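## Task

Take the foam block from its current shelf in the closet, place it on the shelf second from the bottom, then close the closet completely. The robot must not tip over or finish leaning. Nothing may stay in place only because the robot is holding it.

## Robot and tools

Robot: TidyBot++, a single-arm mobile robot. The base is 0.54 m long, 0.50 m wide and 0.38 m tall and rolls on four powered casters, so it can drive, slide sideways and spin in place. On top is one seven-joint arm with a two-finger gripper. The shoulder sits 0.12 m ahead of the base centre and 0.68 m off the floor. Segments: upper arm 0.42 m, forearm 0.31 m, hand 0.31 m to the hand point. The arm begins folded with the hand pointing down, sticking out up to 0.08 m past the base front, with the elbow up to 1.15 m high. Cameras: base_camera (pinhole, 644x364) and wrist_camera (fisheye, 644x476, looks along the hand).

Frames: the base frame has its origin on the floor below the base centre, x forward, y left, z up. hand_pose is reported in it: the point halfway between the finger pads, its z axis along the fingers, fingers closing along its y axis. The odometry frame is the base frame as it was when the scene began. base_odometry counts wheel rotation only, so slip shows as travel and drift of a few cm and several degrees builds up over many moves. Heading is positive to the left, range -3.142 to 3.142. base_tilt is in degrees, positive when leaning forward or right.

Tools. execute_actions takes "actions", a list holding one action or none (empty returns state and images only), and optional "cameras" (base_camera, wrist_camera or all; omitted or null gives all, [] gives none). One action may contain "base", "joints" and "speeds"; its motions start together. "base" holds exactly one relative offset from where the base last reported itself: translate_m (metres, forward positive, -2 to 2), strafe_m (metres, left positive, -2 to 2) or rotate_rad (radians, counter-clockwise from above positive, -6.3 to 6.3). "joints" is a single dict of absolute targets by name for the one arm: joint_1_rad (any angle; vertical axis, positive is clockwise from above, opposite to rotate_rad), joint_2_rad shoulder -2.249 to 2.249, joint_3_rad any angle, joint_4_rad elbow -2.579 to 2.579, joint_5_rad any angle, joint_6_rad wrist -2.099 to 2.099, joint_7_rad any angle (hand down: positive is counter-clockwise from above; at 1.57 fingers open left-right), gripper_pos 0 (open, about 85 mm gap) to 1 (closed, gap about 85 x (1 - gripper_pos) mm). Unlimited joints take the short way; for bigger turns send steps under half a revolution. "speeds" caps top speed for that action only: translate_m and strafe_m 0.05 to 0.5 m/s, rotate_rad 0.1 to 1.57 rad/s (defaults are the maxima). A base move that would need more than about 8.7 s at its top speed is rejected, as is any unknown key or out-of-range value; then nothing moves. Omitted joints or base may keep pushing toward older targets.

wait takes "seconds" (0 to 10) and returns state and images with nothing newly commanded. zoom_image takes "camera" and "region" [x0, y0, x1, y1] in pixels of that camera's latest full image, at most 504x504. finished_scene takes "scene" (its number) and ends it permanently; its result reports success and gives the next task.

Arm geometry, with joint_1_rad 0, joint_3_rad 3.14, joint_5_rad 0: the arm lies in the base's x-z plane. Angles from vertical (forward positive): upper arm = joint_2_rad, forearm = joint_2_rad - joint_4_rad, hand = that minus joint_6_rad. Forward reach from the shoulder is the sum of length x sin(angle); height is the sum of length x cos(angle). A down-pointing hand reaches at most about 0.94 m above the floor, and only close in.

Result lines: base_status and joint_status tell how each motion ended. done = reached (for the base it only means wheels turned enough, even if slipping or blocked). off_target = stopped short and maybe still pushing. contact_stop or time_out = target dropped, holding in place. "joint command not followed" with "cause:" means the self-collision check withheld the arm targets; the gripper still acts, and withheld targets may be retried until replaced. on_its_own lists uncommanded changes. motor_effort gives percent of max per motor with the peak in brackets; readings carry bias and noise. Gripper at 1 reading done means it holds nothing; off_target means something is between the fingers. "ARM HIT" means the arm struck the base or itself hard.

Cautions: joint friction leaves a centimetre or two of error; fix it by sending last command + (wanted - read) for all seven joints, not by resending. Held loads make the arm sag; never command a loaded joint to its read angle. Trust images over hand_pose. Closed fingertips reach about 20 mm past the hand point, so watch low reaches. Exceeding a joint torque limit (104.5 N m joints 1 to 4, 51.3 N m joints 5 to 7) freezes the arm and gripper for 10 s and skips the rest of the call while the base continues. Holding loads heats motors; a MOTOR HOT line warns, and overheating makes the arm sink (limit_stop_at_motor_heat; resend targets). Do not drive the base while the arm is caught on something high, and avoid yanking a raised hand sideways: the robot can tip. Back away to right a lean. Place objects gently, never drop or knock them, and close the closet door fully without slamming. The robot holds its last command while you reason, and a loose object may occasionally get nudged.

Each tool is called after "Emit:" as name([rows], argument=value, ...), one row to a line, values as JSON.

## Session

Emit:
execute_actions([
  {"joints":{"joint_6_rad":0.43,"joint_4_rad":-2.3,"joint_2_rad":-0.38,"joint_1_rad":0,"joint_3_rad":3.14,"joint_5_rad":0,"gripper_pos":1}},
])

Scene clock: 1.67 s.
base_odometry: x=+0.000 y=+0.000 heading=+0.000 (m, m, rad; odometry frame)
base_tilt: forward=-0.3 right=+0.2 (deg)
base_status: not commanded
joint_positions: joint_1_rad=-0.013 joint_2_rad=-0.368 joint_3_rad=+3.125 joint_4_rad=-2.310 joint_5_rad=+0.006 joint_6_rad=+0.414 joint_7_rad=+1.603 gripper_pos=+0.999
joint_status: all done
motor_effort: joint_1_rad=+0(0) joint_2_rad=-6(6) joint_3_rad=+1(1) joint_4_rad=+21(21) joint_5_rad=+0(0) joint_6_rad=+10(10) joint_7_rad=+1(1) (%)
hand_pose: x=+0.5712 y=+0.0168 z=+0.9737 quat_wxyz=(+0.005, +0.691, +0.026, +0.722) (m; base frame)
pictures: base_camera, wrist_camera
Images, in order (width x height): base_camera 644x364, wrist_camera 644x476.

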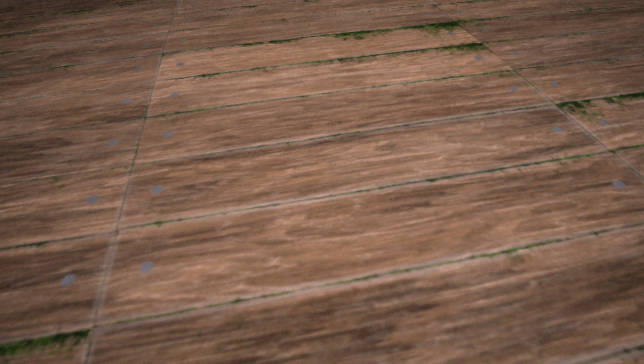

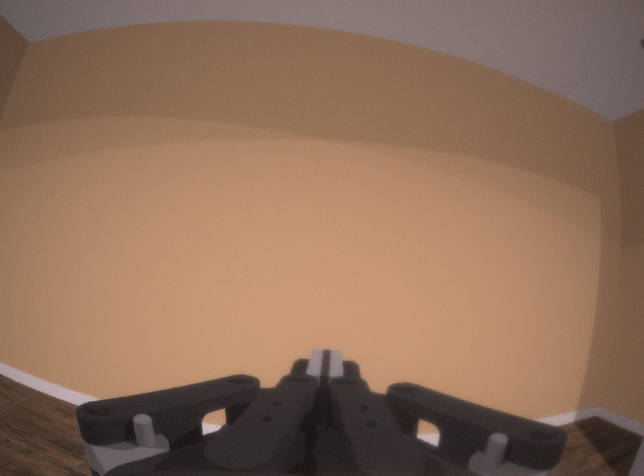

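Emit:
execute_actions([
  {"base":{"rotate_rad":-1.37}},
])

Scene clock: 4.83 s.
base_odometry: x=+0.000 y=+0.000 heading=-1.370 (m, m, rad; odometry frame)
base_tilt: forward=-0.4 right=+0.2 (deg)
base_status: done
joint_positions: joint_1_rad=-0.007 joint_2_rad=-0.368 joint_3_rad=+3.132 joint_4_rad=-2.310 joint_5_rad=+0.006 joint_6_rad=+0.414 joint_7_rad=+1.603 gripper_pos=+0.999
joint_status: not commanded
motor_effort: joint_1_rad=+0(0) joint_2_rad=-6(7) joint_3_rad=+1(3) joint_4_rad=+21(22) joint_5_rad=-1(1) joint_6_rad=+10(10) joint_7_rad=+1(1) (%)
hand_pose: x=+0.5715 y=+0.0100 z=+0.9738 quat_wxyz=(+0.009, +0.691, +0.020, +0.722) (m; base frame)
pictures: base_camera, wrist_camera
Images, in order (width x height): base_camera 644x364, wrist_camera 644x476.

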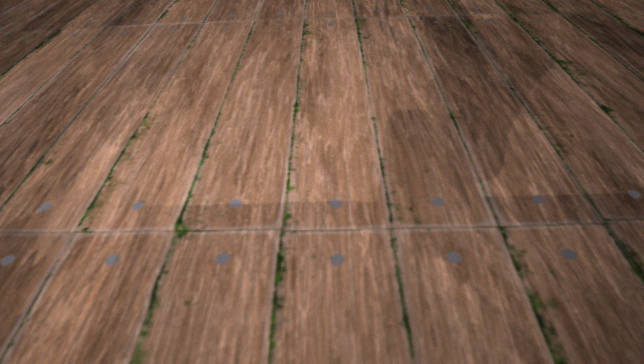

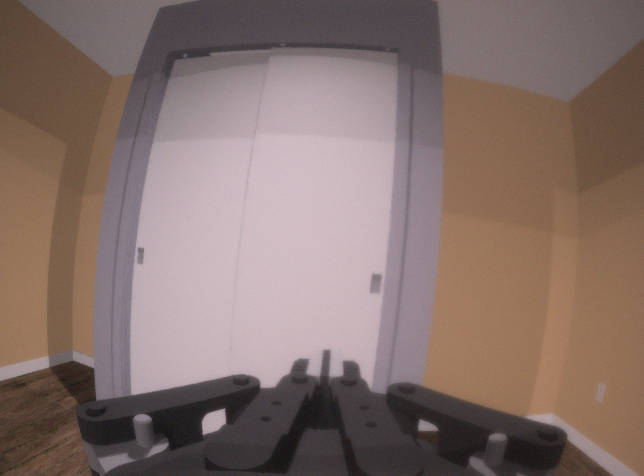

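Emit:
execute_actions([
  {"base":{"rotate_rad":-0.03},"joints":{"joint_7_rad":1.54}},
], cameras=[])

Emit:
execute_actions([
  {"base":{"strafe_m":-0.14}},
], cameras=[])

Emit:
execute_actions([
  {"base":{"translate_m":1.0}},
])

Scene clock: 7.53 s.
base_odometry: x=+0.000 y=+0.000 heading=-1.400 (m, m, rad; odometry frame)
base_tilt: forward=-0.3 right=+0.3 (deg)
base_status: done
joint_positions: joint_1_rad=-0.005 joint_2_rad=-0.368 joint_3_rad=+3.134 joint_4_rad=-2.310 joint_5_rad=+0.006 joint_6_rad=+0.414 joint_7_rad=+1.555 gripper_pos=+0.999
joint_status: all done
motor_effort: joint_1_rad=+0(1) joint_2_rad=-6(6) joint_3_rad=+2(3) joint_4_rad=+21(21) joint_5_rad=+0(1) joint_6_rad=+10(10) joint_7_rad=+1(1) (%)
hand_pose: x=+0.5715 y=+0.0083 z=+0.9738 quat_wxyz=(-0.008, +0.692, +0.002, +0.722) (m; base frame)
pictures: none
No camera images: the call's "cameras" was empty. Leave "cameras" out to get every camera's image.

Scene clock: 8.97 s.
base_odometry: x=-0.138 y=-0.024 heading=-1.401 (m, m, rad; odometry frame)
base_tilt: forward=-0.4 right=+0.2 (deg)
base_status: done
joint_positions: joint_1_rad=-0.005 joint_2_rad=-0.368 joint_3_rad=+3.136 joint_4_rad=-2.310 joint_5_rad=+0.006 joint_6_rad=+0.414 joint_7_rad=+1.555 gripper_pos=+0.999
joint_status: not commanded
motor_effort: joint_1_rad=+0(2) joint_2_rad=-6(6) joint_3_rad=+1(4) joint_4_rad=+21(21) joint_5_rad=-1(0) joint_6_rad=+10(10) joint_7_rad=+1(1) (%)
hand_pose: x=+0.5715 y=+0.0073 z=+0.9738 quat_wxyz=(-0.008, +0.692, +0.001, +0.722) (m; base frame)
pictures: none
No camera images: the call's "cameras" was empty. Leave "cameras" out to get every camera's image.

Scene clock: 12.33 s.
base_odometry: x=+0.031 y=-1.010 heading=-1.401 (m, m, rad; odometry frame)
base_tilt: forward=-0.3 right=+0.2 (deg)
base_status: done
joint_positions: joint_1_rad=-0.005 joint_2_rad=-0.371 joint_3_rad=+3.136 joint_4_rad=-2.310 joint_5_rad=+0.006 joint_6_rad=+0.414 joint_7_rad=+1.555 gripper_pos=+0.999
joint_status: not commanded
motor_effort: joint_1_rad=+0(1) joint_2_rad=-6(8) joint_3_rad=+1(2) joint_4_rad=+21(22) joint_5_rad=+0(1) joint_6_rad=+10(10) joint_7_rad=+1(1) (%)
hand_pose: x=+0.5707 y=+0.0073 z=+0.9751 quat_wxyz=(-0.008, +0.691, +0.001, +0.723) (m; base frame)
pictures: base_camera, wrist_camera
Images, in order (width x height): base_camera 644x364, wrist_camera 644x476.

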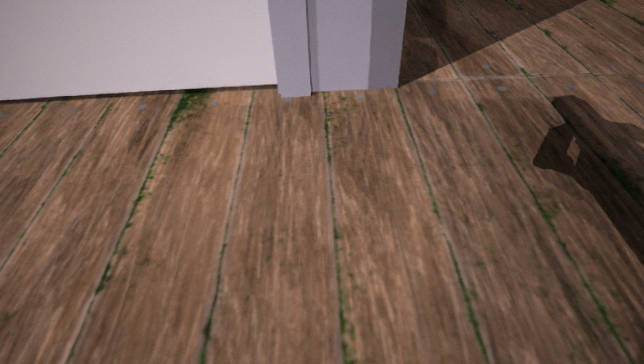

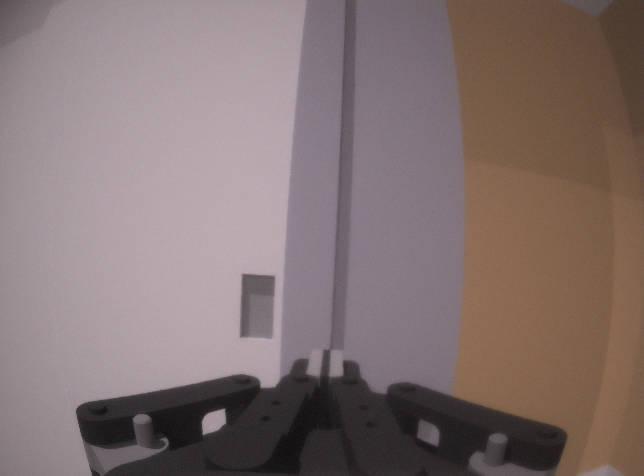

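Same distance as before (~0.29 to contact).

Emit:
execute_actions([
  {"base":{"strafe_m":0.095}},
], cameras=[])

Emit:
execute_actions([
  {"base":{"translate_m":0.22}},
], cameras=["wrist_camera"])

Scene clock: 15.27 s.
base_odometry: x=+0.125 y=-0.994 heading=-1.401 (m, m, rad; odometry frame)
base_tilt: forward=-0.3 right=+0.2 (deg)
base_status: done
joint_positions: joint_1_rad=-0.005 joint_2_rad=-0.371 joint_3_rad=+3.136 joint_4_rad=-2.310 joint_5_rad=+0.006 joint_6_rad=+0.414 joint_7_rad=+1.555 gripper_pos=+0.999
joint_status: not commanded
motor_effort: joint_1_rad=+1(1) joint_2_rad=-6(6) joint_3_rad=+1(3) joint_4_rad=+21(21) joint_5_rad=+0(0) joint_6_rad=+9(10) joint_7_rad=+1(1) (%)
hand_pose: x=+0.5707 y=+0.0073 z=+0.9751 quat_wxyz=(-0.008, +0.691, +0.001, +0.723) (m; base frame)
pictures: none
No camera images: the call's "cameras" was empty. Leave "cameras" out to get every camera's image.

Scene clock: 16.97 s.
base_odometry: x=+0.162 y=-1.210 heading=-1.400 (m, m, rad; odometry frame)
base_tilt: forward=-0.4 right=+0.2 (deg)
base_status: done
joint_positions: joint_1_rad=-0.005 joint_2_rad=-0.372 joint_3_rad=+3.136 joint_4_rad=-2.310 joint_5_rad=+0.006 joint_6_rad=+0.414 joint_7_rad=+1.555 gripper_pos=+0.999
joint_status: not commanded
motor_effort: joint_1_rad=-1(0) joint_2_rad=-5(9) joint_3_rad=+1(2) joint_4_rad=+21(22) joint_5_rad=-1(0) joint_6_rad=+10(10) joint_7_rad=+1(1) (%)
hand_pose: x=+0.5705 y=+0.0073 z=+0.9755 quat_wxyz=(-0.008, +0.690, +0.001, +0.723) (m; base frame)
pictures: wrist_camera
Images, in order (width x height): wrist_camera 644x476.

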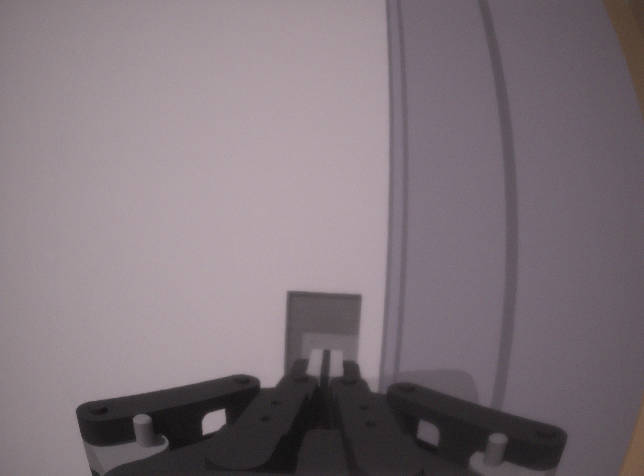

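Emit:
execute_actions([
  {"base":{"translate_m":0.055},"speeds":{"translate_m":0.05}},
], cameras=["wrist_camera"])

Emit:
execute_actions([
  {"base":{"strafe_m":0.25},"speeds":{"strafe_m":0.1}},
])

Scene clock: 20.63 s.
base_odometry: x=+0.172 y=-1.265 heading=-1.400 (m, m, rad; odometry frame)
base_tilt: forward=-0.4 right=+0.1 (deg)
base_status: done
joint_positions: joint_1_rad=-0.005 joint_2_rad=-0.395 joint_3_rad=+3.136 joint_4_rad=-2.319 joint_5_rad=+0.006 joint_6_rad=+0.414 joint_7_rad=+1.555 gripper_pos=+0.999
joint_status: not commanded
motor_effort: joint_1_rad=+0(0) joint_2_rad=-2(6) joint_3_rad=+1(2) joint_4_rad=+24(29) joint_5_rad=+0(0) joint_6_rad=+11(13) joint_7_rad=+1(1) (%)
hand_pose: x=+0.5627 y=+0.0072 z=+0.9799 quat_wxyz=(-0.008, +0.686, +0.001, +0.728) (m; base frame)
pictures: wrist_camera
Images, in order (width x height): wrist_camera 644x476.

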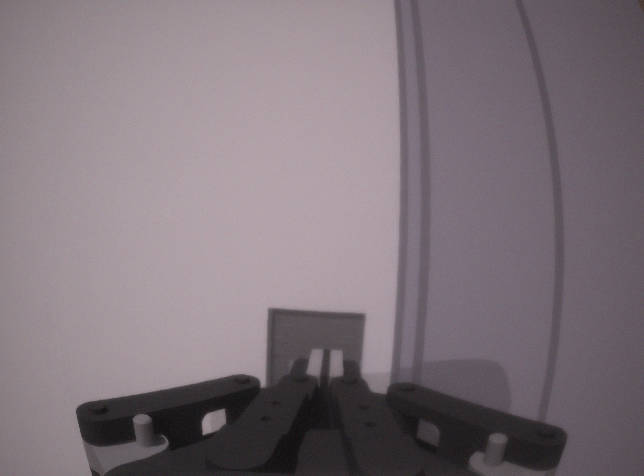

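Scene clock: 23.70 s.
base_odometry: x=+0.418 y=-1.222 heading=-1.400 (m, m, rad; odometry frame)
base_tilt: forward=-0.4 right=+0.2 (deg)
base_status: done
joint_positions: joint_1_rad=+0.017 joint_2_rad=-0.417 joint_3_rad=+3.156 joint_4_rad=-2.332 joint_5_rad=+0.003 joint_6_rad=+0.414 joint_7_rad=+1.555 gripper_pos=+0.999
joint_status: not commanded
motor_effort: joint_1_rad=-1(7) joint_2_rad=+6(5) joint_3_rad=-1(7) joint_4_rad=+31(32) joint_5_rad=+0(3) joint_6_rad=+13(12) joint_7_rad=+1(0) (%)
hand_pose: x=+0.5551 y=-0.0132 z=+0.9822 quat_wxyz=(+0.004, +0.682, -0.017, +0.731) (m; base frame)
pictures: base_camera, wrist_camera
Images, in order (width x height): base_camera 644x364, wrist_camera 644x476.

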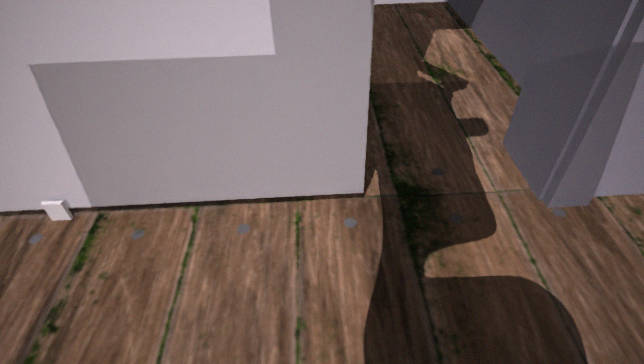

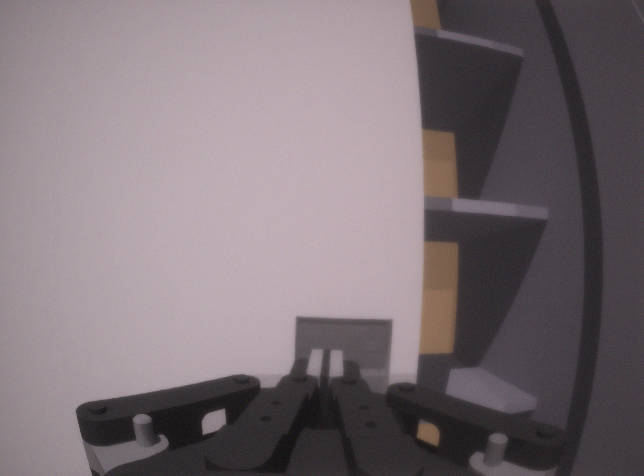

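Emit:
execute_actions([
  {"base":{"rotate_rad":0.03},"speeds":{"rotate_rad":0.1}},
], cameras=[])

Emit:
execute_actions([
  {"base":{"strafe_m":0.2},"speeds":{"strafe_m":0.1}},
], cameras=[])

Emit:
execute_actions([
  {"base":{"translate_m":-0.4}},
], cameras=[])

Emit:
execute_actions([
  {"base":{"strafe_m":-0.3},"joints":{"gripper_pos":0,"joint_6_rad":0.1,"joint_3_rad":3.13,"joint_1_rad":-0.01}},
])

Scene clock: 27.80 s.
base_odometry: x=+0.418 y=-1.222 heading=-1.371 (m, m, rad; odometry frame)
base_tilt: forward=-0.4 right=+0.2 (deg)
base_status: done
joint_positions: joint_1_rad=+0.022 joint_2_rad=-0.417 joint_3_rad=+3.165 joint_4_rad=-2.332 joint_5_rad=+0.002 joint_6_rad=+0.414 joint_7_rad=+1.555 gripper_pos=+0.999
joint_status: not commanded
motor_effort: joint_1_rad=-2(8) joint_2_rad=+4(7) joint_3_rad=-2(8) joint_4_rad=+26(31) joint_5_rad=+1(3) joint_6_rad=+10(13) joint_7_rad=+1(1) (%)
hand_pose: x=+0.5548 y=-0.0203 z=+0.9824 quat_wxyz=(+0.007, +0.682, -0.023, +0.731) (m; base frame)
pictures: none
No camera images: the call's "cameras" was empty. Leave "cameras" out to get every camera's image.

Scene clock: 30.40 s.
base_odometry: x=+0.614 y=-1.182 heading=-1.370 (m, m, rad; odometry frame)
base_tilt: forward=-0.4 right=+0.2 (deg)
base_status: done
joint_positions: joint_1_rad=+0.022 joint_2_rad=-0.420 joint_3_rad=+3.164 joint_4_rad=-2.333 joint_5_rad=+0.000 joint_6_rad=+0.414 joint_7_rad=+1.555 gripper_pos=+0.999
joint_status: not commanded
motor_effort: joint_1_rad=-3(7) joint_2_rad=+7(7) joint_3_rad=-2(9) joint_4_rad=+32(32) joint_5_rad=+2(3) joint_6_rad=+12(13) joint_7_rad=+1(1) (%)
hand_pose: x=+0.5539 y=-0.0199 z=+0.9826 quat_wxyz=(+0.006, +0.681, -0.023, +0.732) (m; base frame)
pictures: none
No camera images: the call's "cameras" was empty. Leave "cameras" out to get every camera's image.

Scene clock: 32.57 s.
base_odometry: x=+0.535 y=-0.790 heading=-1.371 (m, m, rad; odometry frame)
base_tilt: forward=-0.4 right=+0.2 (deg)
base_status: done
joint_positions: joint_1_rad=+0.012 joint_2_rad=-0.379 joint_3_rad=+3.157 joint_4_rad=-2.304 joint_5_rad=+0.000 joint_6_rad=+0.414 joint_7_rad=+1.555 gripper_pos=+0.999
joint_status: not commanded
motor_effort: joint_1_rad=+0(2) joint_2_rad=-5(9) joint_3_rad=+1(2) joint_4_rad=+21(31) joint_5_rad=+1(1) joint_6_rad=+10(11) joint_7_rad=+1(1) (%)
hand_pose: x=+0.5688 y=-0.0125 z=+0.9825 quat_wxyz=(+0.002, +0.685, -0.017, +0.728) (m; base frame)
pictures: none
No camera images: the call's "cameras" was empty. Leave "cameras" out to get every camera's image.

Scene clock: 34.47 s.
base_odometry: x=+0.240 y=-0.850 heading=-1.371 (m, m, rad; odometry frame)
base_tilt: forward=-0.4 right=+0.2 (deg)
base_status: done
joint_positions: joint_1_rad=+0.001 joint_2_rad=-0.379 joint_3_rad=+3.142 joint_4_rad=-2.305 joint_5_rad=+0.000 joint_6_rad=+0.116 joint_7_rad=+1.555 gripper_pos=+0.000
joint_status: all done
motor_effort: joint_1_rad=+1(0) joint_2_rad=-5(6) joint_3_rad=+1(2) joint_4_rad=+21(23) joint_5_rad=+0(0) joint_6_rad=+9(11) joint_7_rad=+1(1) (%)
hand_pose: x=+0.5605 y=+0.0006 z=+0.8895 quat_wxyz=(-0.005, +0.786, -0.007, +0.618) (m; base frame)
pictures: base_camera, wrist_camera
Images, in order (width x height): base_camera 644x364, wrist_camera 644x476.

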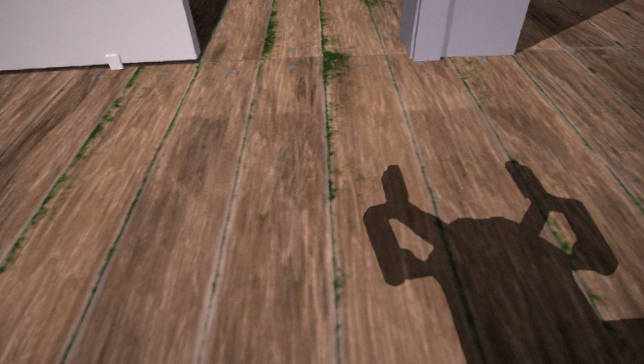

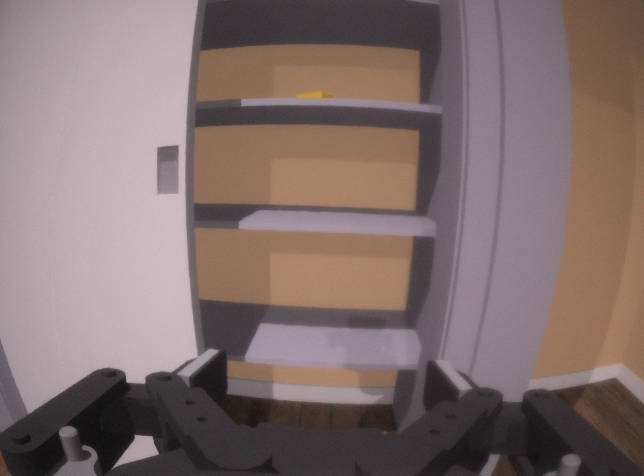

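Emit:
execute_actions([
  {"joints":{"joint_2_rad":0.3,"joint_6_rad":-0.64,"joint_4_rad":-0.78}},
], cameras=[])

Emit:
execute_actions([
  {"base":{"translate_m":0.2}},
], cameras=["wrist_camera"])

Scene clock: 39.97 s.
base_odometry: x=+0.240 y=-0.850 heading=-1.371 (m, m, rad; odometry frame)
base_tilt: forward=-0.4 right=+0.2 (deg)
base_status: not commanded
joint_positions: joint_1_rad=+0.001 joint_2_rad=+0.282 joint_3_rad=+3.142 joint_4_rad=-0.803 joint_5_rad=+0.000 joint_6_rad=-0.602 joint_7_rad=+1.555 gripper_pos=+0.000
joint_status: all done
motor_effort: joint_1_rad=+0(0) joint_2_rad=-27(28) joint_3_rad=+0(1) joint_4_rad=+20(23) joint_5_rad=+0(0) joint_6_rad=+10(9) joint_7_rad=+1(1) (%)
hand_pose: x=+0.8231 y=+0.0004 z=+1.1965 quat_wxyz=(-0.005, +0.747, -0.007, +0.665) (m; base frame)
pictures: none
No camera images: the call's "cameras" was empty. Leave "cameras" out to get every camera's image.

Scene clock: 41.60 s.
base_odometry: x=+0.280 y=-1.046 heading=-1.371 (m, m, rad; odometry frame)
base_tilt: forward=-0.4 right=+0.2 (deg)
base_status: done
joint_positions: joint_1_rad=+0.001 joint_2_rad=+0.301 joint_3_rad=+3.142 joint_4_rad=-0.801 joint_5_rad=+0.000 joint_6_rad=-0.606 joint_7_rad=+1.555 gripper_pos=+0.000
joint_status: not commanded
motor_effort: joint_1_rad=+1(0) joint_2_rad=-28(31) joint_3_rad=+0(0) joint_4_rad=+20(22) joint_5_rad=-1(1) joint_6_rad=+10(10) joint_7_rad=+1(1) (%)
hand_pose: x=+0.8329 y=+0.0004 z=+1.1826 quat_wxyz=(-0.005, +0.754, -0.007, +0.657) (m; base frame)
pictures: wrist_camera
Images, in order (width x height): wrist_camera 644x476.

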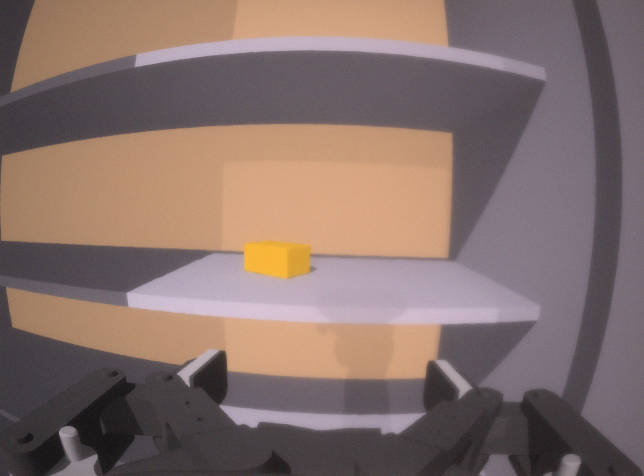

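Emit:
execute_actions([
  {"base":{"strafe_m":0.075}},
], cameras=[])

Emit:
execute_actions([
  {"base":{"translate_m":0.22},"speeds":{"translate_m":0.12}},
], cameras=["wrist_camera"])

Scene clock: 46.33 s.
base_odometry: x=+0.354 y=-1.031 heading=-1.371 (m, m, rad; odometry frame)
base_tilt: forward=-0.3 right=+0.2 (deg)
base_status: done
joint_positions: joint_1_rad=-0.012 joint_2_rad=+0.301 joint_3_rad=+3.138 joint_4_rad=-0.801 joint_5_rad=+0.000 joint_6_rad=-0.606 joint_7_rad=+1.555 gripper_pos=+0.000
joint_status: not commanded
motor_effort: joint_1_rad=+1(3) joint_2_rad=-28(28) joint_3_rad=+0(1) joint_4_rad=+21(21) joint_5_rad=-1(0) joint_6_rad=+9(9) joint_7_rad=+1(1) (%)
hand_pose: x=+0.8327 y=+0.0120 z=+1.1826 quat_wxyz=(-0.011, +0.754, -0.001, +0.657) (m; base frame)
pictures: none
No camera images: the call's "cameras" was empty. Leave "cameras" out to get every camera's image.

Scene clock: 48.80 s.
base_odometry: x=+0.397 y=-1.247 heading=-1.371 (m, m, rad; odometry frame)
base_tilt: forward=-0.3 right=+0.2 (deg)
base_status: done
joint_positions: joint_1_rad=-0.012 joint_2_rad=+0.302 joint_3_rad=+3.138 joint_4_rad=-0.800 joint_5_rad=+0.000 joint_6_rad=-0.607 joint_7_rad=+1.555 gripper_pos=+0.000
joint_status: not commanded
motor_effort: joint_1_rad=+0(1) joint_2_rad=-29(31) joint_3_rad=+0(0) joint_4_rad=+21(22) joint_5_rad=+0(0) joint_6_rad=+11(10) joint_7_rad=+1(1) (%)
hand_pose: x=+0.8329 y=+0.0120 z=+1.1824 quat_wxyz=(-0.011, +0.754, -0.001, +0.656) (m; base frame)
pictures: wrist_camera
Images, in order (width x height): wrist_camera 644x476.

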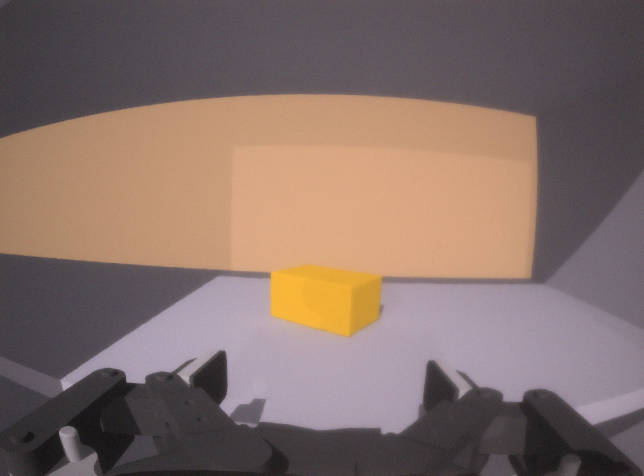

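Emit:
execute_actions([
  {"base":{"strafe_m":0.035},"speeds":{"strafe_m":0.05},"joints":{"gripper_pos":1,"joint_6_rad":-0.69}},
], cameras=[])

Emit:
execute_actions([
  {"base":{"translate_m":0.2},"speeds":{"translate_m":0.06}},
], cameras=["wrist_camera"])

Emit:
execute_actions([
  {"base":{"strafe_m":-0.03},"speeds":{"strafe_m":0.05}},
], cameras=["wrist_camera"])

Emit:
execute_actions([
  {"base":{"translate_m":-0.15},"speeds":{"translate_m":0.1}},
], cameras=["wrist_camera"])

Scene clock: 53.50 s.
base_odometry: x=+0.432 y=-1.240 heading=-1.371 (m, m, rad; odometry frame)
base_tilt: forward=-0.3 right=+0.2 (deg)
base_status: done
joint_positions: joint_1_rad=-0.012 joint_2_rad=+0.302 joint_3_rad=+3.138 joint_4_rad=-0.800 joint_5_rad=+0.000 joint_6_rad=-0.659 joint_7_rad=+1.555 gripper_pos=+0.999
joint_status: all done
motor_effort: joint_1_rad=+0(3) joint_2_rad=-28(29) joint_3_rad=+1(2) joint_4_rad=+21(21) joint_5_rad=+0(1) joint_6_rad=+10(10) joint_7_rad=+1(1) (%)
hand_pose: x=+0.8302 y=+0.0119 z=+1.1669 quat_wxyz=(-0.011, +0.771, -0.001, +0.637) (m; base frame)
pictures: none
No camera images: the call's "cameras" was empty. Leave "cameras" out to get every camera's image.

Scene clock: 57.33 s.
base_odometry: x=+0.472 y=-1.436 heading=-1.371 (m, m, rad; odometry frame)
base_tilt: forward=-0.4 right=+0.2 (deg)
base_status: done
joint_positions: joint_1_rad=-0.012 joint_2_rad=+0.302 joint_3_rad=+3.138 joint_4_rad=-0.799 joint_5_rad=+0.000 joint_6_rad=-0.659 joint_7_rad=+1.555 gripper_pos=+0.999
joint_status: not commanded
motor_effort: joint_1_rad=+0(1) joint_2_rad=-28(31) joint_3_rad=+1(0) joint_4_rad=+20(22) joint_5_rad=+0(0) joint_6_rad=+10(10) joint_7_rad=+1(1) (%)
hand_pose: x=+0.8301 y=+0.0119 z=+1.1672 quat_wxyz=(-0.011, +0.771, -0.001, +0.637) (m; base frame)
pictures: wrist_camera
Images, in order (width x height): wrist_camera 644x476.

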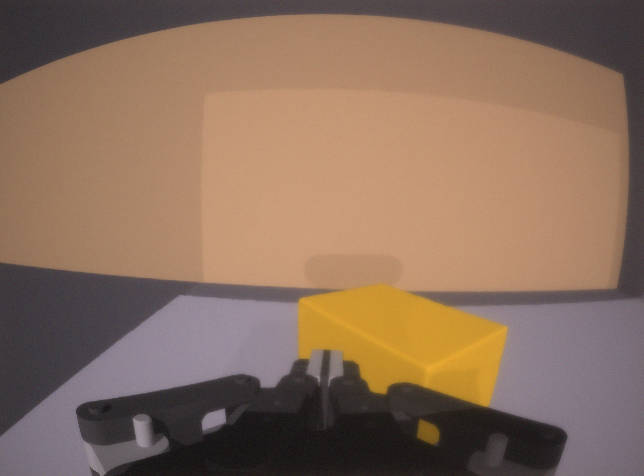

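Scene clock: 58.43 s.
base_odometry: x=+0.442 y=-1.442 heading=-1.371 (m, m, rad; odometry frame)
base_tilt: forward=-0.3 right=+0.2 (deg)
base_status: done
joint_positions: joint_1_rad=-0.011 joint_2_rad=+0.302 joint_3_rad=+3.138 joint_4_rad=-0.799 joint_5_rad=+0.000 joint_6_rad=-0.659 joint_7_rad=+1.555 gripper_pos=+0.999
joint_status: not commanded
motor_effort: joint_1_rad=+0(3) joint_2_rad=-28(29) joint_3_rad=+0(1) joint_4_rad=+21(21) joint_5_rad=+0(0) joint_6_rad=+9(10) joint_7_rad=+1(1) (%)
hand_pose: x=+0.8301 y=+0.0113 z=+1.1672 quat_wxyz=(-0.010, +0.771, -0.001, +0.637) (m; base frame)
pictures: wrist_camera
Images, in order (width x height): wrist_camera 644x476.

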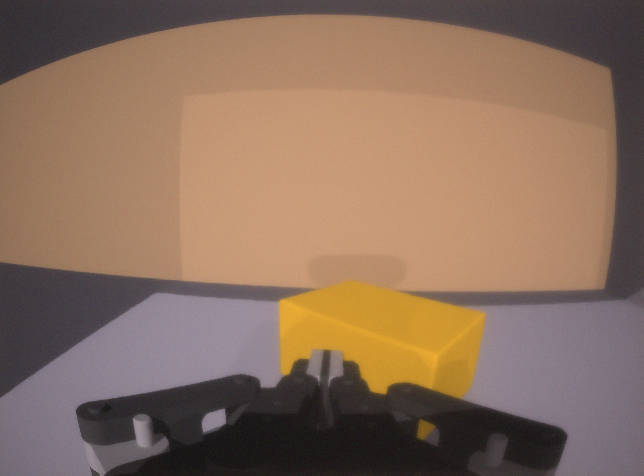

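Scene clock: 60.50 s.
base_odometry: x=+0.412 y=-1.295 heading=-1.371 (m, m, rad; odometry frame)
base_tilt: forward=-0.4 right=+0.2 (deg)
base_status: done
joint_positions: joint_1_rad=-0.011 joint_2_rad=+0.300 joint_3_rad=+3.138 joint_4_rad=-0.799 joint_5_rad=+0.000 joint_6_rad=-0.659 joint_7_rad=+1.555 gripper_pos=+0.999
joint_status: not commanded
motor_effort: joint_1_rad=+1(1) joint_2_rad=-28(32) joint_3_rad=+0(0) joint_4_rad=+21(22) joint_5_rad=+1(1) joint_6_rad=+10(11) joint_7_rad=+1(1) (%)
hand_pose: x=+0.8291 y=+0.0113 z=+1.1687 quat_wxyz=(-0.010, +0.770, -0.001, +0.638) (m; base frame)
pictures: wrist_camera
Images, in order (width x height): wrist_camera 644x476.

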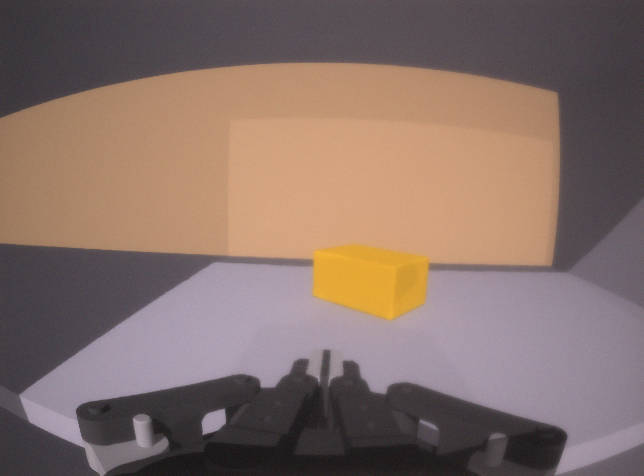

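Emit:
execute_actions([
  {"base":{"strafe_m":-0.052},"speeds":{"strafe_m":0.05},"joints":{"gripper_pos":0}},
], cameras=[])

Emit:
execute_actions([
  {"base":{"translate_m":0.12},"speeds":{"translate_m":0.06}},
], cameras=["wrist_camera"])

Emit:
execute_actions([
  {"base":{"translate_m":0.07},"speeds":{"translate_m":0.05}},
])

Scene clock: 65.03 s.
base_odometry: x=+0.361 y=-1.305 heading=-1.371 (m, m, rad; odometry frame)
base_tilt: forward=-0.4 right=+0.2 (deg)
base_status: done
joint_positions: joint_1_rad=-0.011 joint_2_rad=+0.300 joint_3_rad=+3.138 joint_4_rad=-0.799 joint_5_rad=+0.000 joint_6_rad=-0.659 joint_7_rad=+1.555 gripper_pos=+0.000
joint_status: all done
motor_effort: joint_1_rad=+0(4) joint_2_rad=-28(28) joint_3_rad=+0(2) joint_4_rad=+20(21) joint_5_rad=+0(2) joint_6_rad=+10(10) joint_7_rad=+1(1) (%)
hand_pose: x=+0.8291 y=+0.0111 z=+1.1687 quat_wxyz=(-0.010, +0.770, -0.001, +0.638) (m; base frame)
pictures: none
No camera images: the call's "cameras" was empty. Leave "cameras" out to get every camera's image.

Scene clock: 67.53 s.
base_odometry: x=+0.385 y=-1.423 heading=-1.371 (m, m, rad; odometry frame)
base_tilt: forward=-0.3 right=+0.2 (deg)
base_status: done
joint_positions: joint_1_rad=-0.011 joint_2_rad=+0.300 joint_3_rad=+3.138 joint_4_rad=-0.799 joint_5_rad=+0.000 joint_6_rad=-0.659 joint_7_rad=+1.555 gripper_pos=+0.000
joint_status: not commanded
motor_effort: joint_1_rad=+1(0) joint_2_rad=-27(31) joint_3_rad=+0(0) joint_4_rad=+20(21) joint_5_rad=+0(1) joint_6_rad=+10(10) joint_7_rad=+1(1) (%)
hand_pose: x=+0.8293 y=+0.0111 z=+1.1684 quat_wxyz=(-0.010, +0.770, -0.001, +0.638) (m; base frame)
pictures: wrist_camera
Images, in order (width x height): wrist_camera 644x476.

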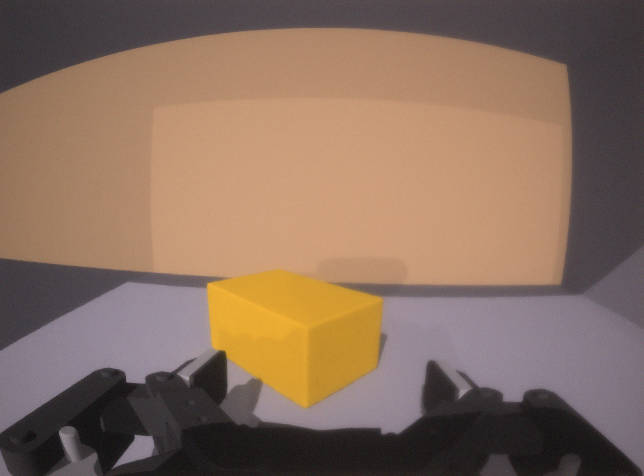

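Scene clock: 69.40 s.
base_odometry: x=+0.399 y=-1.492 heading=-1.371 (m, m, rad; odometry frame)
base_tilt: forward=-0.3 right=+0.2 (deg)
base_status: done
joint_positions: joint_1_rad=-0.011 joint_2_rad=+0.300 joint_3_rad=+3.138 joint_4_rad=-0.799 joint_5_rad=+0.000 joint_6_rad=-0.659 joint_7_rad=+1.555 gripper_pos=+0.000
joint_status: not commanded
motor_effort: joint_1_rad=+0(2) joint_2_rad=-28(31) joint_3_rad=+1(0) joint_4_rad=+20(21) joint_5_rad=+0(1) joint_6_rad=+9(9) joint_7_rad=+1(1) (%)
hand_pose: x=+0.8291 y=+0.0111 z=+1.1688 quat_wxyz=(-0.010, +0.770, -0.001, +0.638) (m; base frame)
pictures: base_camera, wrist_camera
Images, in order (width x height): base_camera 644x364, wrist_camera 644x476.

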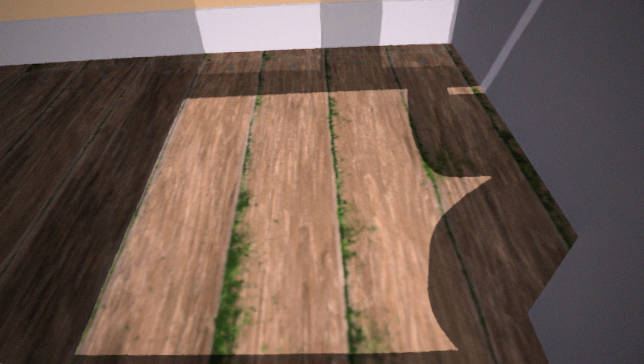

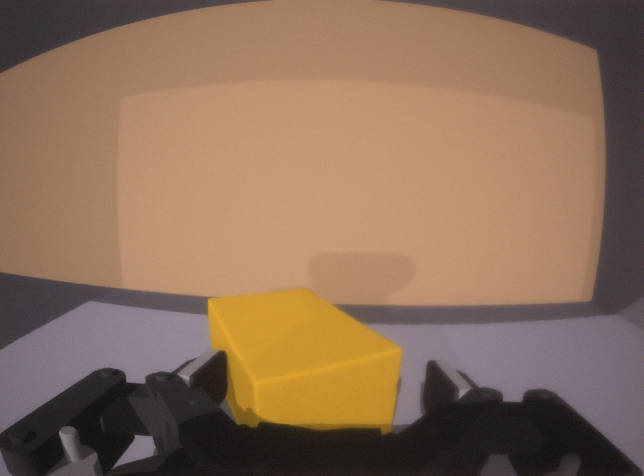

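Emit:
execute_actions([
  {"joints":{"joint_2_rad":0.41,"joint_4_rad":-0.63,"joint_6_rad":-0.74}},
], cameras=["wrist_camera"])

Emit:
execute_actions([
  {"joints":{"gripper_pos":1}},
], cameras=["wrist_camera"])

Scene clock: 72.73 s.
base_odometry: x=+0.399 y=-1.492 heading=-1.371 (m, m, rad; odometry frame)
base_tilt: forward=-0.3 right=+0.2 (deg)
base_status: not commanded
joint_positions: joint_1_rad=-0.011 joint_2_rad=+0.395 joint_3_rad=+3.138 joint_4_rad=-0.653 joint_5_rad=+0.000 joint_6_rad=-0.702 joint_7_rad=+1.555 gripper_pos=+0.000
joint_status: all done
motor_effort: joint_1_rad=+0(1) joint_2_rad=-31(31) joint_3_rad=+0(0) joint_4_rad=+20(21) joint_5_rad=+0(0) joint_6_rad=+10(9) joint_7_rad=+1(1) (%)
hand_pose: x=+0.8596 y=+0.0113 z=+1.1714 quat_wxyz=(-0.011, +0.768, -0.001, +0.641) (m; base frame)
pictures: wrist_camera
Images, in order (width x height): wrist_camera 644x476.

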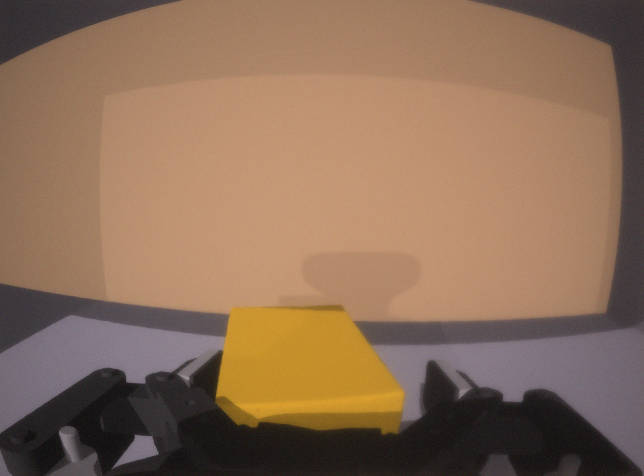

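Scene clock: 73.83 s.
base_odometry: x=+0.399 y=-1.492 heading=-1.371 (m, m, rad; odometry frame)
base_tilt: forward=-0.4 right=+0.2 (deg)
base_status: not commanded
joint_positions: joint_1_rad=-0.011 joint_2_rad=+0.395 joint_3_rad=+3.138 joint_4_rad=-0.650 joint_5_rad=+0.000 joint_6_rad=-0.703 joint_7_rad=+1.555 gripper_pos=+0.356
joint_status: gripper_pos off_target (ended at +0.356, target +1.000)
motor_effort: joint_1_rad=+0(1) joint_2_rad=-30(31) joint_3_rad=+0(0) joint_4_rad=+19(20) joint_5_rad=+0(0) joint_6_rad=+9(9) joint_7_rad=+1(1) (%)
hand_pose: x=+0.8593 y=+0.0113 z=+1.1728 quat_wxyz=(-0.011, +0.767, -0.001, +0.642) (m; base frame)
pictures: wrist_camera
Images, in order (width x height): wrist_camera 644x476.

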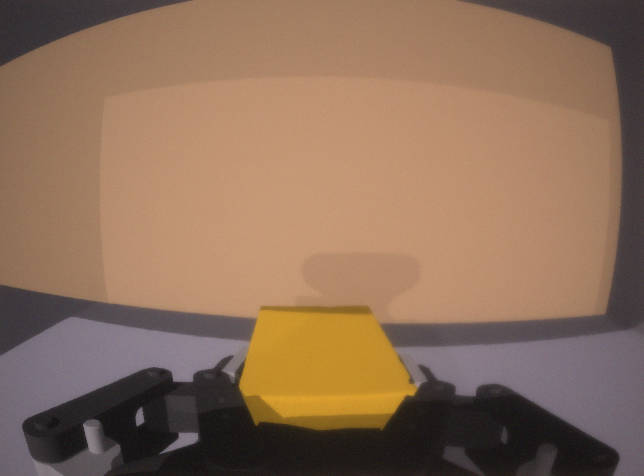

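Emit:
execute_actions([
  {"joints":{"joint_6_rad":-0.6}},
], cameras=[])

Emit:
execute_actions([
  {"base":{"translate_m":-0.48},"speeds":{"translate_m":0.25}},
], cameras=[])

Emit:
execute_actions([
  {"joints":{"joint_4_rad":-1.48,"joint_6_rad":0.15}},
], cameras=["wrist_camera"])

Emit:
execute_actions([
  {"base":{"translate_m":0.3},"speeds":{"translate_m":0.12}},
], cameras=["wrist_camera"])

Emit:
execute_actions([
  {"joints":{"joint_4_rad":-1.6,"joint_6_rad":0.25}},
], cameras=["wrist_camera"])

Scene clock: 79.10 s.
base_odometry: x=+0.399 y=-1.492 heading=-1.371 (m, m, rad; odometry frame)
base_tilt: forward=-0.3 right=+0.1 (deg)
base_status: not commanded
joint_positions: joint_1_rad=-0.011 joint_2_rad=+0.399 joint_3_rad=+3.138 joint_4_rad=-0.650 joint_5_rad=+0.000 joint_6_rad=-0.631 joint_7_rad=+1.555 gripper_pos=+0.356
joint_status: all done
motor_effort: joint_1_rad=+0(0) joint_2_rad=-31(32) joint_3_rad=+0(0) joint_4_rad=+20(22) joint_5_rad=+0(1) joint_6_rad=+9(12) joint_7_rad=+1(1) (%)
hand_pose: x=+0.8641 y=+0.0113 z=+1.1925 quat_wxyz=(-0.011, +0.745, -0.001, +0.667) (m; base frame)
pictures: none
No camera images: the call's "cameras" was empty. Leave "cameras" out to get every camera's image.

Scene clock: 81.93 s.
base_odometry: x=+0.304 y=-1.021 heading=-1.372 (m, m, rad; odometry frame)
base_tilt: forward=-0.4 right=+0.3 (deg)
base_status: done
joint_positions: joint_1_rad=-0.011 joint_2_rad=+0.409 joint_3_rad=+3.138 joint_4_rad=-0.650 joint_5_rad=+0.000 joint_6_rad=-0.631 joint_7_rad=+1.555 gripper_pos=+0.356
joint_status: not commanded
motor_effort: joint_1_rad=+0(2) joint_2_rad=-31(34) joint_3_rad=+0(1) joint_4_rad=+20(22) joint_5_rad=-1(1) joint_6_rad=+10(11) joint_7_rad=+1(1) (%)
hand_pose: x=+0.8693 y=+0.0113 z=+1.1849 quat_wxyz=(-0.011, +0.748, -0.001, +0.664) (m; base frame)
pictures: none
No camera images: the call's "cameras" was empty. Leave "cameras" out to get every camera's image.

Scene clock: 84.07 s.
base_odometry: x=+0.304 y=-1.021 heading=-1.372 (m, m, rad; odometry frame)
base_tilt: forward=-0.3 right=+0.1 (deg)
base_status: not commanded
joint_positions: joint_1_rad=-0.011 joint_2_rad=+0.411 joint_3_rad=+3.138 joint_4_rad=-1.462 joint_5_rad=+0.000 joint_6_rad=+0.110 joint_7_rad=+1.555 gripper_pos=+0.356
joint_status: all done
motor_effort: joint_1_rad=+0(2) joint_2_rad=-33(36) joint_3_rad=+1(0) joint_4_rad=+22(24) joint_5_rad=+0(0) joint_6_rad=+10(11) joint_7_rad=+1(1) (%)
hand_pose: x=+0.8926 y=+0.0120 z=+0.9149 quat_wxyz=(-0.010, +0.772, -0.001, +0.636) (m; base frame)
pictures: wrist_camera
Images, in order (width x height): wrist_camera 644x476.

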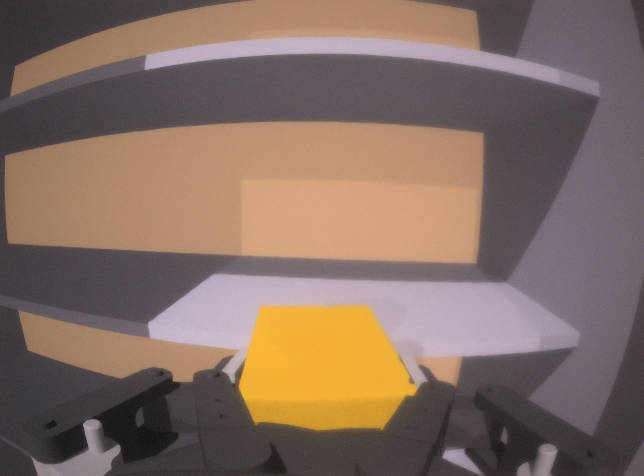

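Scene clock: 87.17 s.
base_odometry: x=+0.363 y=-1.316 heading=-1.372 (m, m, rad; odometry frame)
base_tilt: forward=-0.3 right=+0.2 (deg)
base_status: done
joint_positions: joint_1_rad=-0.011 joint_2_rad=+0.411 joint_3_rad=+3.138 joint_4_rad=-1.462 joint_5_rad=+0.000 joint_6_rad=+0.112 joint_7_rad=+1.555 gripper_pos=+0.356
joint_status: not commanded
motor_effort: joint_1_rad=+0(1) joint_2_rad=-33(36) joint_3_rad=+0(0) joint_4_rad=+22(23) joint_5_rad=+0(0) joint_6_rad=+10(9) joint_7_rad=+1(1) (%)
hand_pose: x=+0.8927 y=+0.0120 z=+0.9151 quat_wxyz=(-0.010, +0.771, -0.001, +0.637) (m; base frame)
pictures: wrist_camera
Images, in order (width x height): wrist_camera 644x476.

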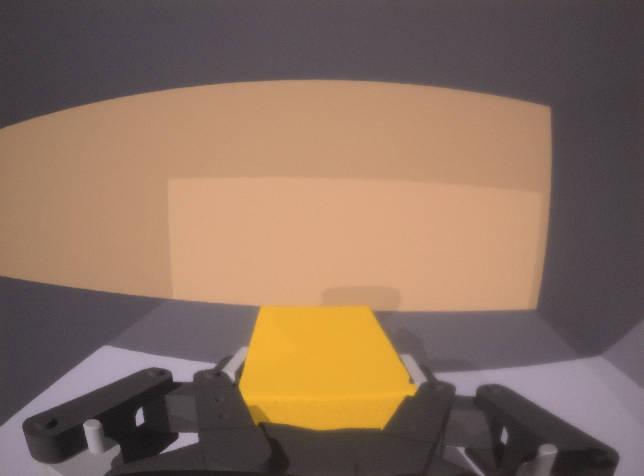

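Scene clock: 88.20 s.
base_odometry: x=+0.363 y=-1.316 heading=-1.372 (m, m, rad; odometry frame)
base_tilt: forward=-0.3 right=+0.2 (deg)
base_status: not commanded
joint_positions: joint_1_rad=-0.011 joint_2_rad=+0.411 joint_3_rad=+3.138 joint_4_rad=-1.586 joint_5_rad=+0.000 joint_6_rad=+0.211 joint_7_rad=+1.555 gripper_pos=+0.356
joint_status: all done
motor_effort: joint_1_rad=+1(1) joint_2_rad=-32(33) joint_3_rad=+0(0) joint_4_rad=+21(23) joint_5_rad=+0(1) joint_6_rad=+10(11) joint_7_rad=+1(1) (%)
hand_pose: x=+0.8774 y=+0.0118 z=+0.8713 quat_wxyz=(-0.010, +0.779, -0.001, +0.627) (m; base frame)
pictures: wrist_camera
Images, in order (width x height): wrist_camera 644x476.

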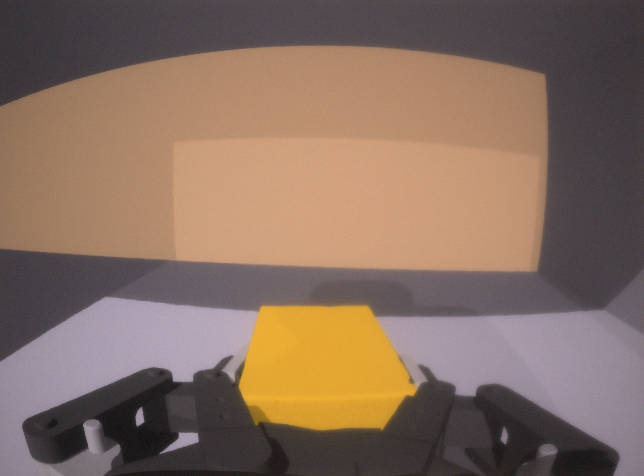

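Emit:
execute_actions([
  {"joints":{"joint_4_rad":-1.64,"joint_6_rad":0.29}},
], cameras=[])

Emit:
execute_actions([
  {"joints":{"gripper_pos":0}},
], cameras=[])

Emit:
execute_actions([
  {"base":{"translate_m":-0.2},"speeds":{"translate_m":0.2}},
], cameras=["wrist_camera"])

Emit:
execute_actions([
  {"joints":{"gripper_pos":1,"joint_2_rad":-0.39,"joint_4_rad":-2.35,"joint_6_rad":0.43}},
], cameras=[])

Emit:
execute_actions([
  {"base":{"strafe_m":0.225}},
], cameras=["wrist_camera"])

Scene clock: 93.57 s.
base_odometry: x=+0.363 y=-1.316 heading=-1.372 (m, m, rad; odometry frame)
base_tilt: forward=-0.4 right=+0.2 (deg)
base_status: not commanded
joint_positions: joint_1_rad=-0.011 joint_2_rad=+0.411 joint_3_rad=+3.138 joint_4_rad=-1.615 joint_5_rad=+0.000 joint_6_rad=+0.259 joint_7_rad=+1.555 gripper_pos=+0.356
joint_status: all done
motor_effort: joint_1_rad=-1(0) joint_2_rad=-31(32) joint_3_rad=+0(0) joint_4_rad=+20(21) joint_5_rad=-1(0) joint_6_rad=+9(10) joint_7_rad=+1(1) (%)
hand_pose: x=+0.8747 y=+0.0118 z=+0.8688 quat_wxyz=(-0.010, +0.773, -0.001, +0.634) (m; base frame)
pictures: none
No camera images: the call's "cameras" was empty. Leave "cameras" out to get every camera's image.

Scene clock: 94.67 s.
base_odometry: x=+0.363 y=-1.316 heading=-1.372 (m, m, rad; odometry frame)
base_tilt: forward=-0.3 right=+0.2 (deg)
base_status: not commanded
joint_positions: joint_1_rad=-0.011 joint_2_rad=+0.411 joint_3_rad=+3.138 joint_4_rad=-1.615 joint_5_rad=+0.000 joint_6_rad=+0.259 joint_7_rad=+1.555 gripper_pos=+0.000
joint_status: all done
motor_effort: joint_1_rad=+0(0) joint_2_rad=-31(32) joint_3_rad=+0(0) joint_4_rad=+20(21) joint_5_rad=+0(1) joint_6_rad=+9(10) joint_7_rad=+1(1) (%)
hand_pose: x=+0.8746 y=+0.0118 z=+0.8687 quat_wxyz=(-0.010, +0.773, -0.001, +0.634) (m; base frame)
pictures: none
No camera images: the call's "cameras" was empty. Leave "cameras" out to get every camera's image.

Scene clock: 96.47 s.
base_odometry: x=+0.323 y=-1.119 heading=-1.372 (m, m, rad; odometry frame)
base_tilt: forward=-0.3 right=+0.2 (deg)
base_status: done
joint_positions: joint_1_rad=-0.011 joint_2_rad=+0.411 joint_3_rad=+3.138 joint_4_rad=-1.618 joint_5_rad=+0.000 joint_6_rad=+0.259 joint_7_rad=+1.555 gripper_pos=+0.000
joint_status: not commanded
motor_effort: joint_1_rad=+0(1) joint_2_rad=-32(35) joint_3_rad=+0(1) joint_4_rad=+21(22) joint_5_rad=+0(1) joint_6_rad=+9(10) joint_7_rad=+1(1) (%)
hand_pose: x=+0.8740 y=+0.0118 z=+0.8671 quat_wxyz=(-0.010, +0.774, -0.001, +0.633) (m; base frame)
pictures: wrist_camera
Images, in order (width x height): wrist_camera 644x476.

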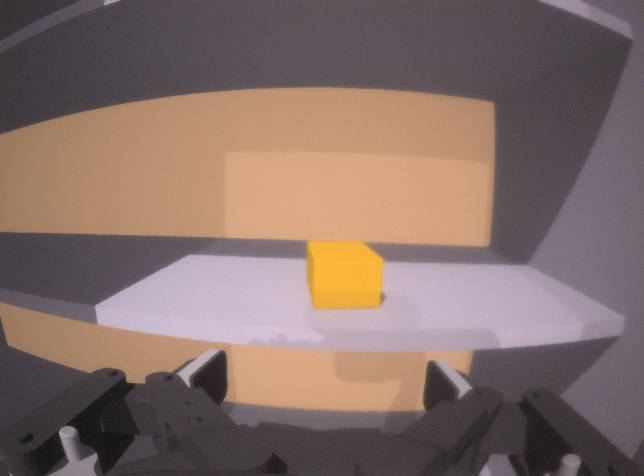

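Scene clock: 98.53 s.
base_odometry: x=+0.323 y=-1.119 heading=-1.372 (m, m, rad; odometry frame)
base_tilt: forward=-0.3 right=+0.2 (deg)
base_status: not commanded
joint_positions: joint_1_rad=-0.011 joint_2_rad=-0.377 joint_3_rad=+3.138 joint_4_rad=-2.329 joint_5_rad=+0.000 joint_6_rad=+0.392 joint_7_rad=+1.555 gripper_pos=+0.999
joint_status: all done
motor_effort: joint_1_rad=+1(0) joint_2_rad=-6(33) joint_3_rad=+1(1) joint_4_rad=+21(21) joint_5_rad=-1(0) joint_6_rad=+10(9) joint_7_rad=+1(1) (%)
hand_pose: x=+0.5671 y=+0.0081 z=+0.9597 quat_wxyz=(-0.010, +0.703, +0.000, +0.711) (m; base frame)
pictures: none
No camera images: the call's "cameras" was empty. Leave "cameras" out to get every camera's image.

Scene clock: 100.23 s.
base_odometry: x=+0.544 y=-1.075 heading=-1.372 (m, m, rad; odometry frame)
base_tilt: forward=-0.4 right=+0.2 (deg)
base_status: done
joint_positions: joint_1_rad=-0.011 joint_2_rad=-0.377 joint_3_rad=+3.135 joint_4_rad=-2.329 joint_5_rad=+0.000 joint_6_rad=+0.393 joint_7_rad=+1.555 gripper_pos=+0.999
joint_status: not commanded
motor_effort: joint_1_rad=+0(1) joint_2_rad=-5(6) joint_3_rad=+1(3) joint_4_rad=+21(21) joint_5_rad=+0(1) joint_6_rad=+11(10) joint_7_rad=+1(1) (%)
hand_pose: x=+0.5671 y=+0.0093 z=+0.9600 quat_wxyz=(-0.011, +0.703, +0.001, +0.711) (m; base frame)
pictures: wrist_camera
Images, in order (width x height): wrist_camera 644x476.

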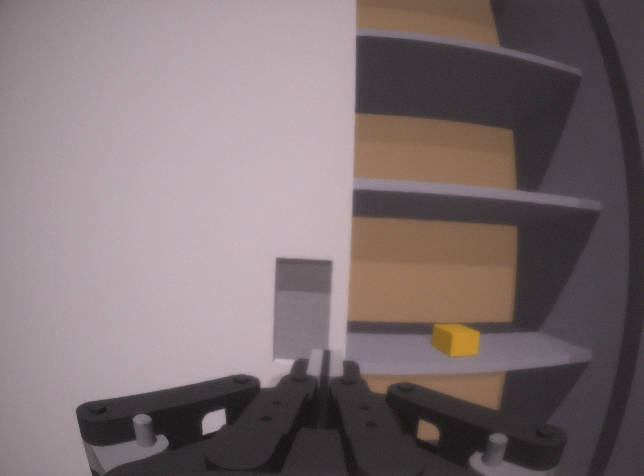

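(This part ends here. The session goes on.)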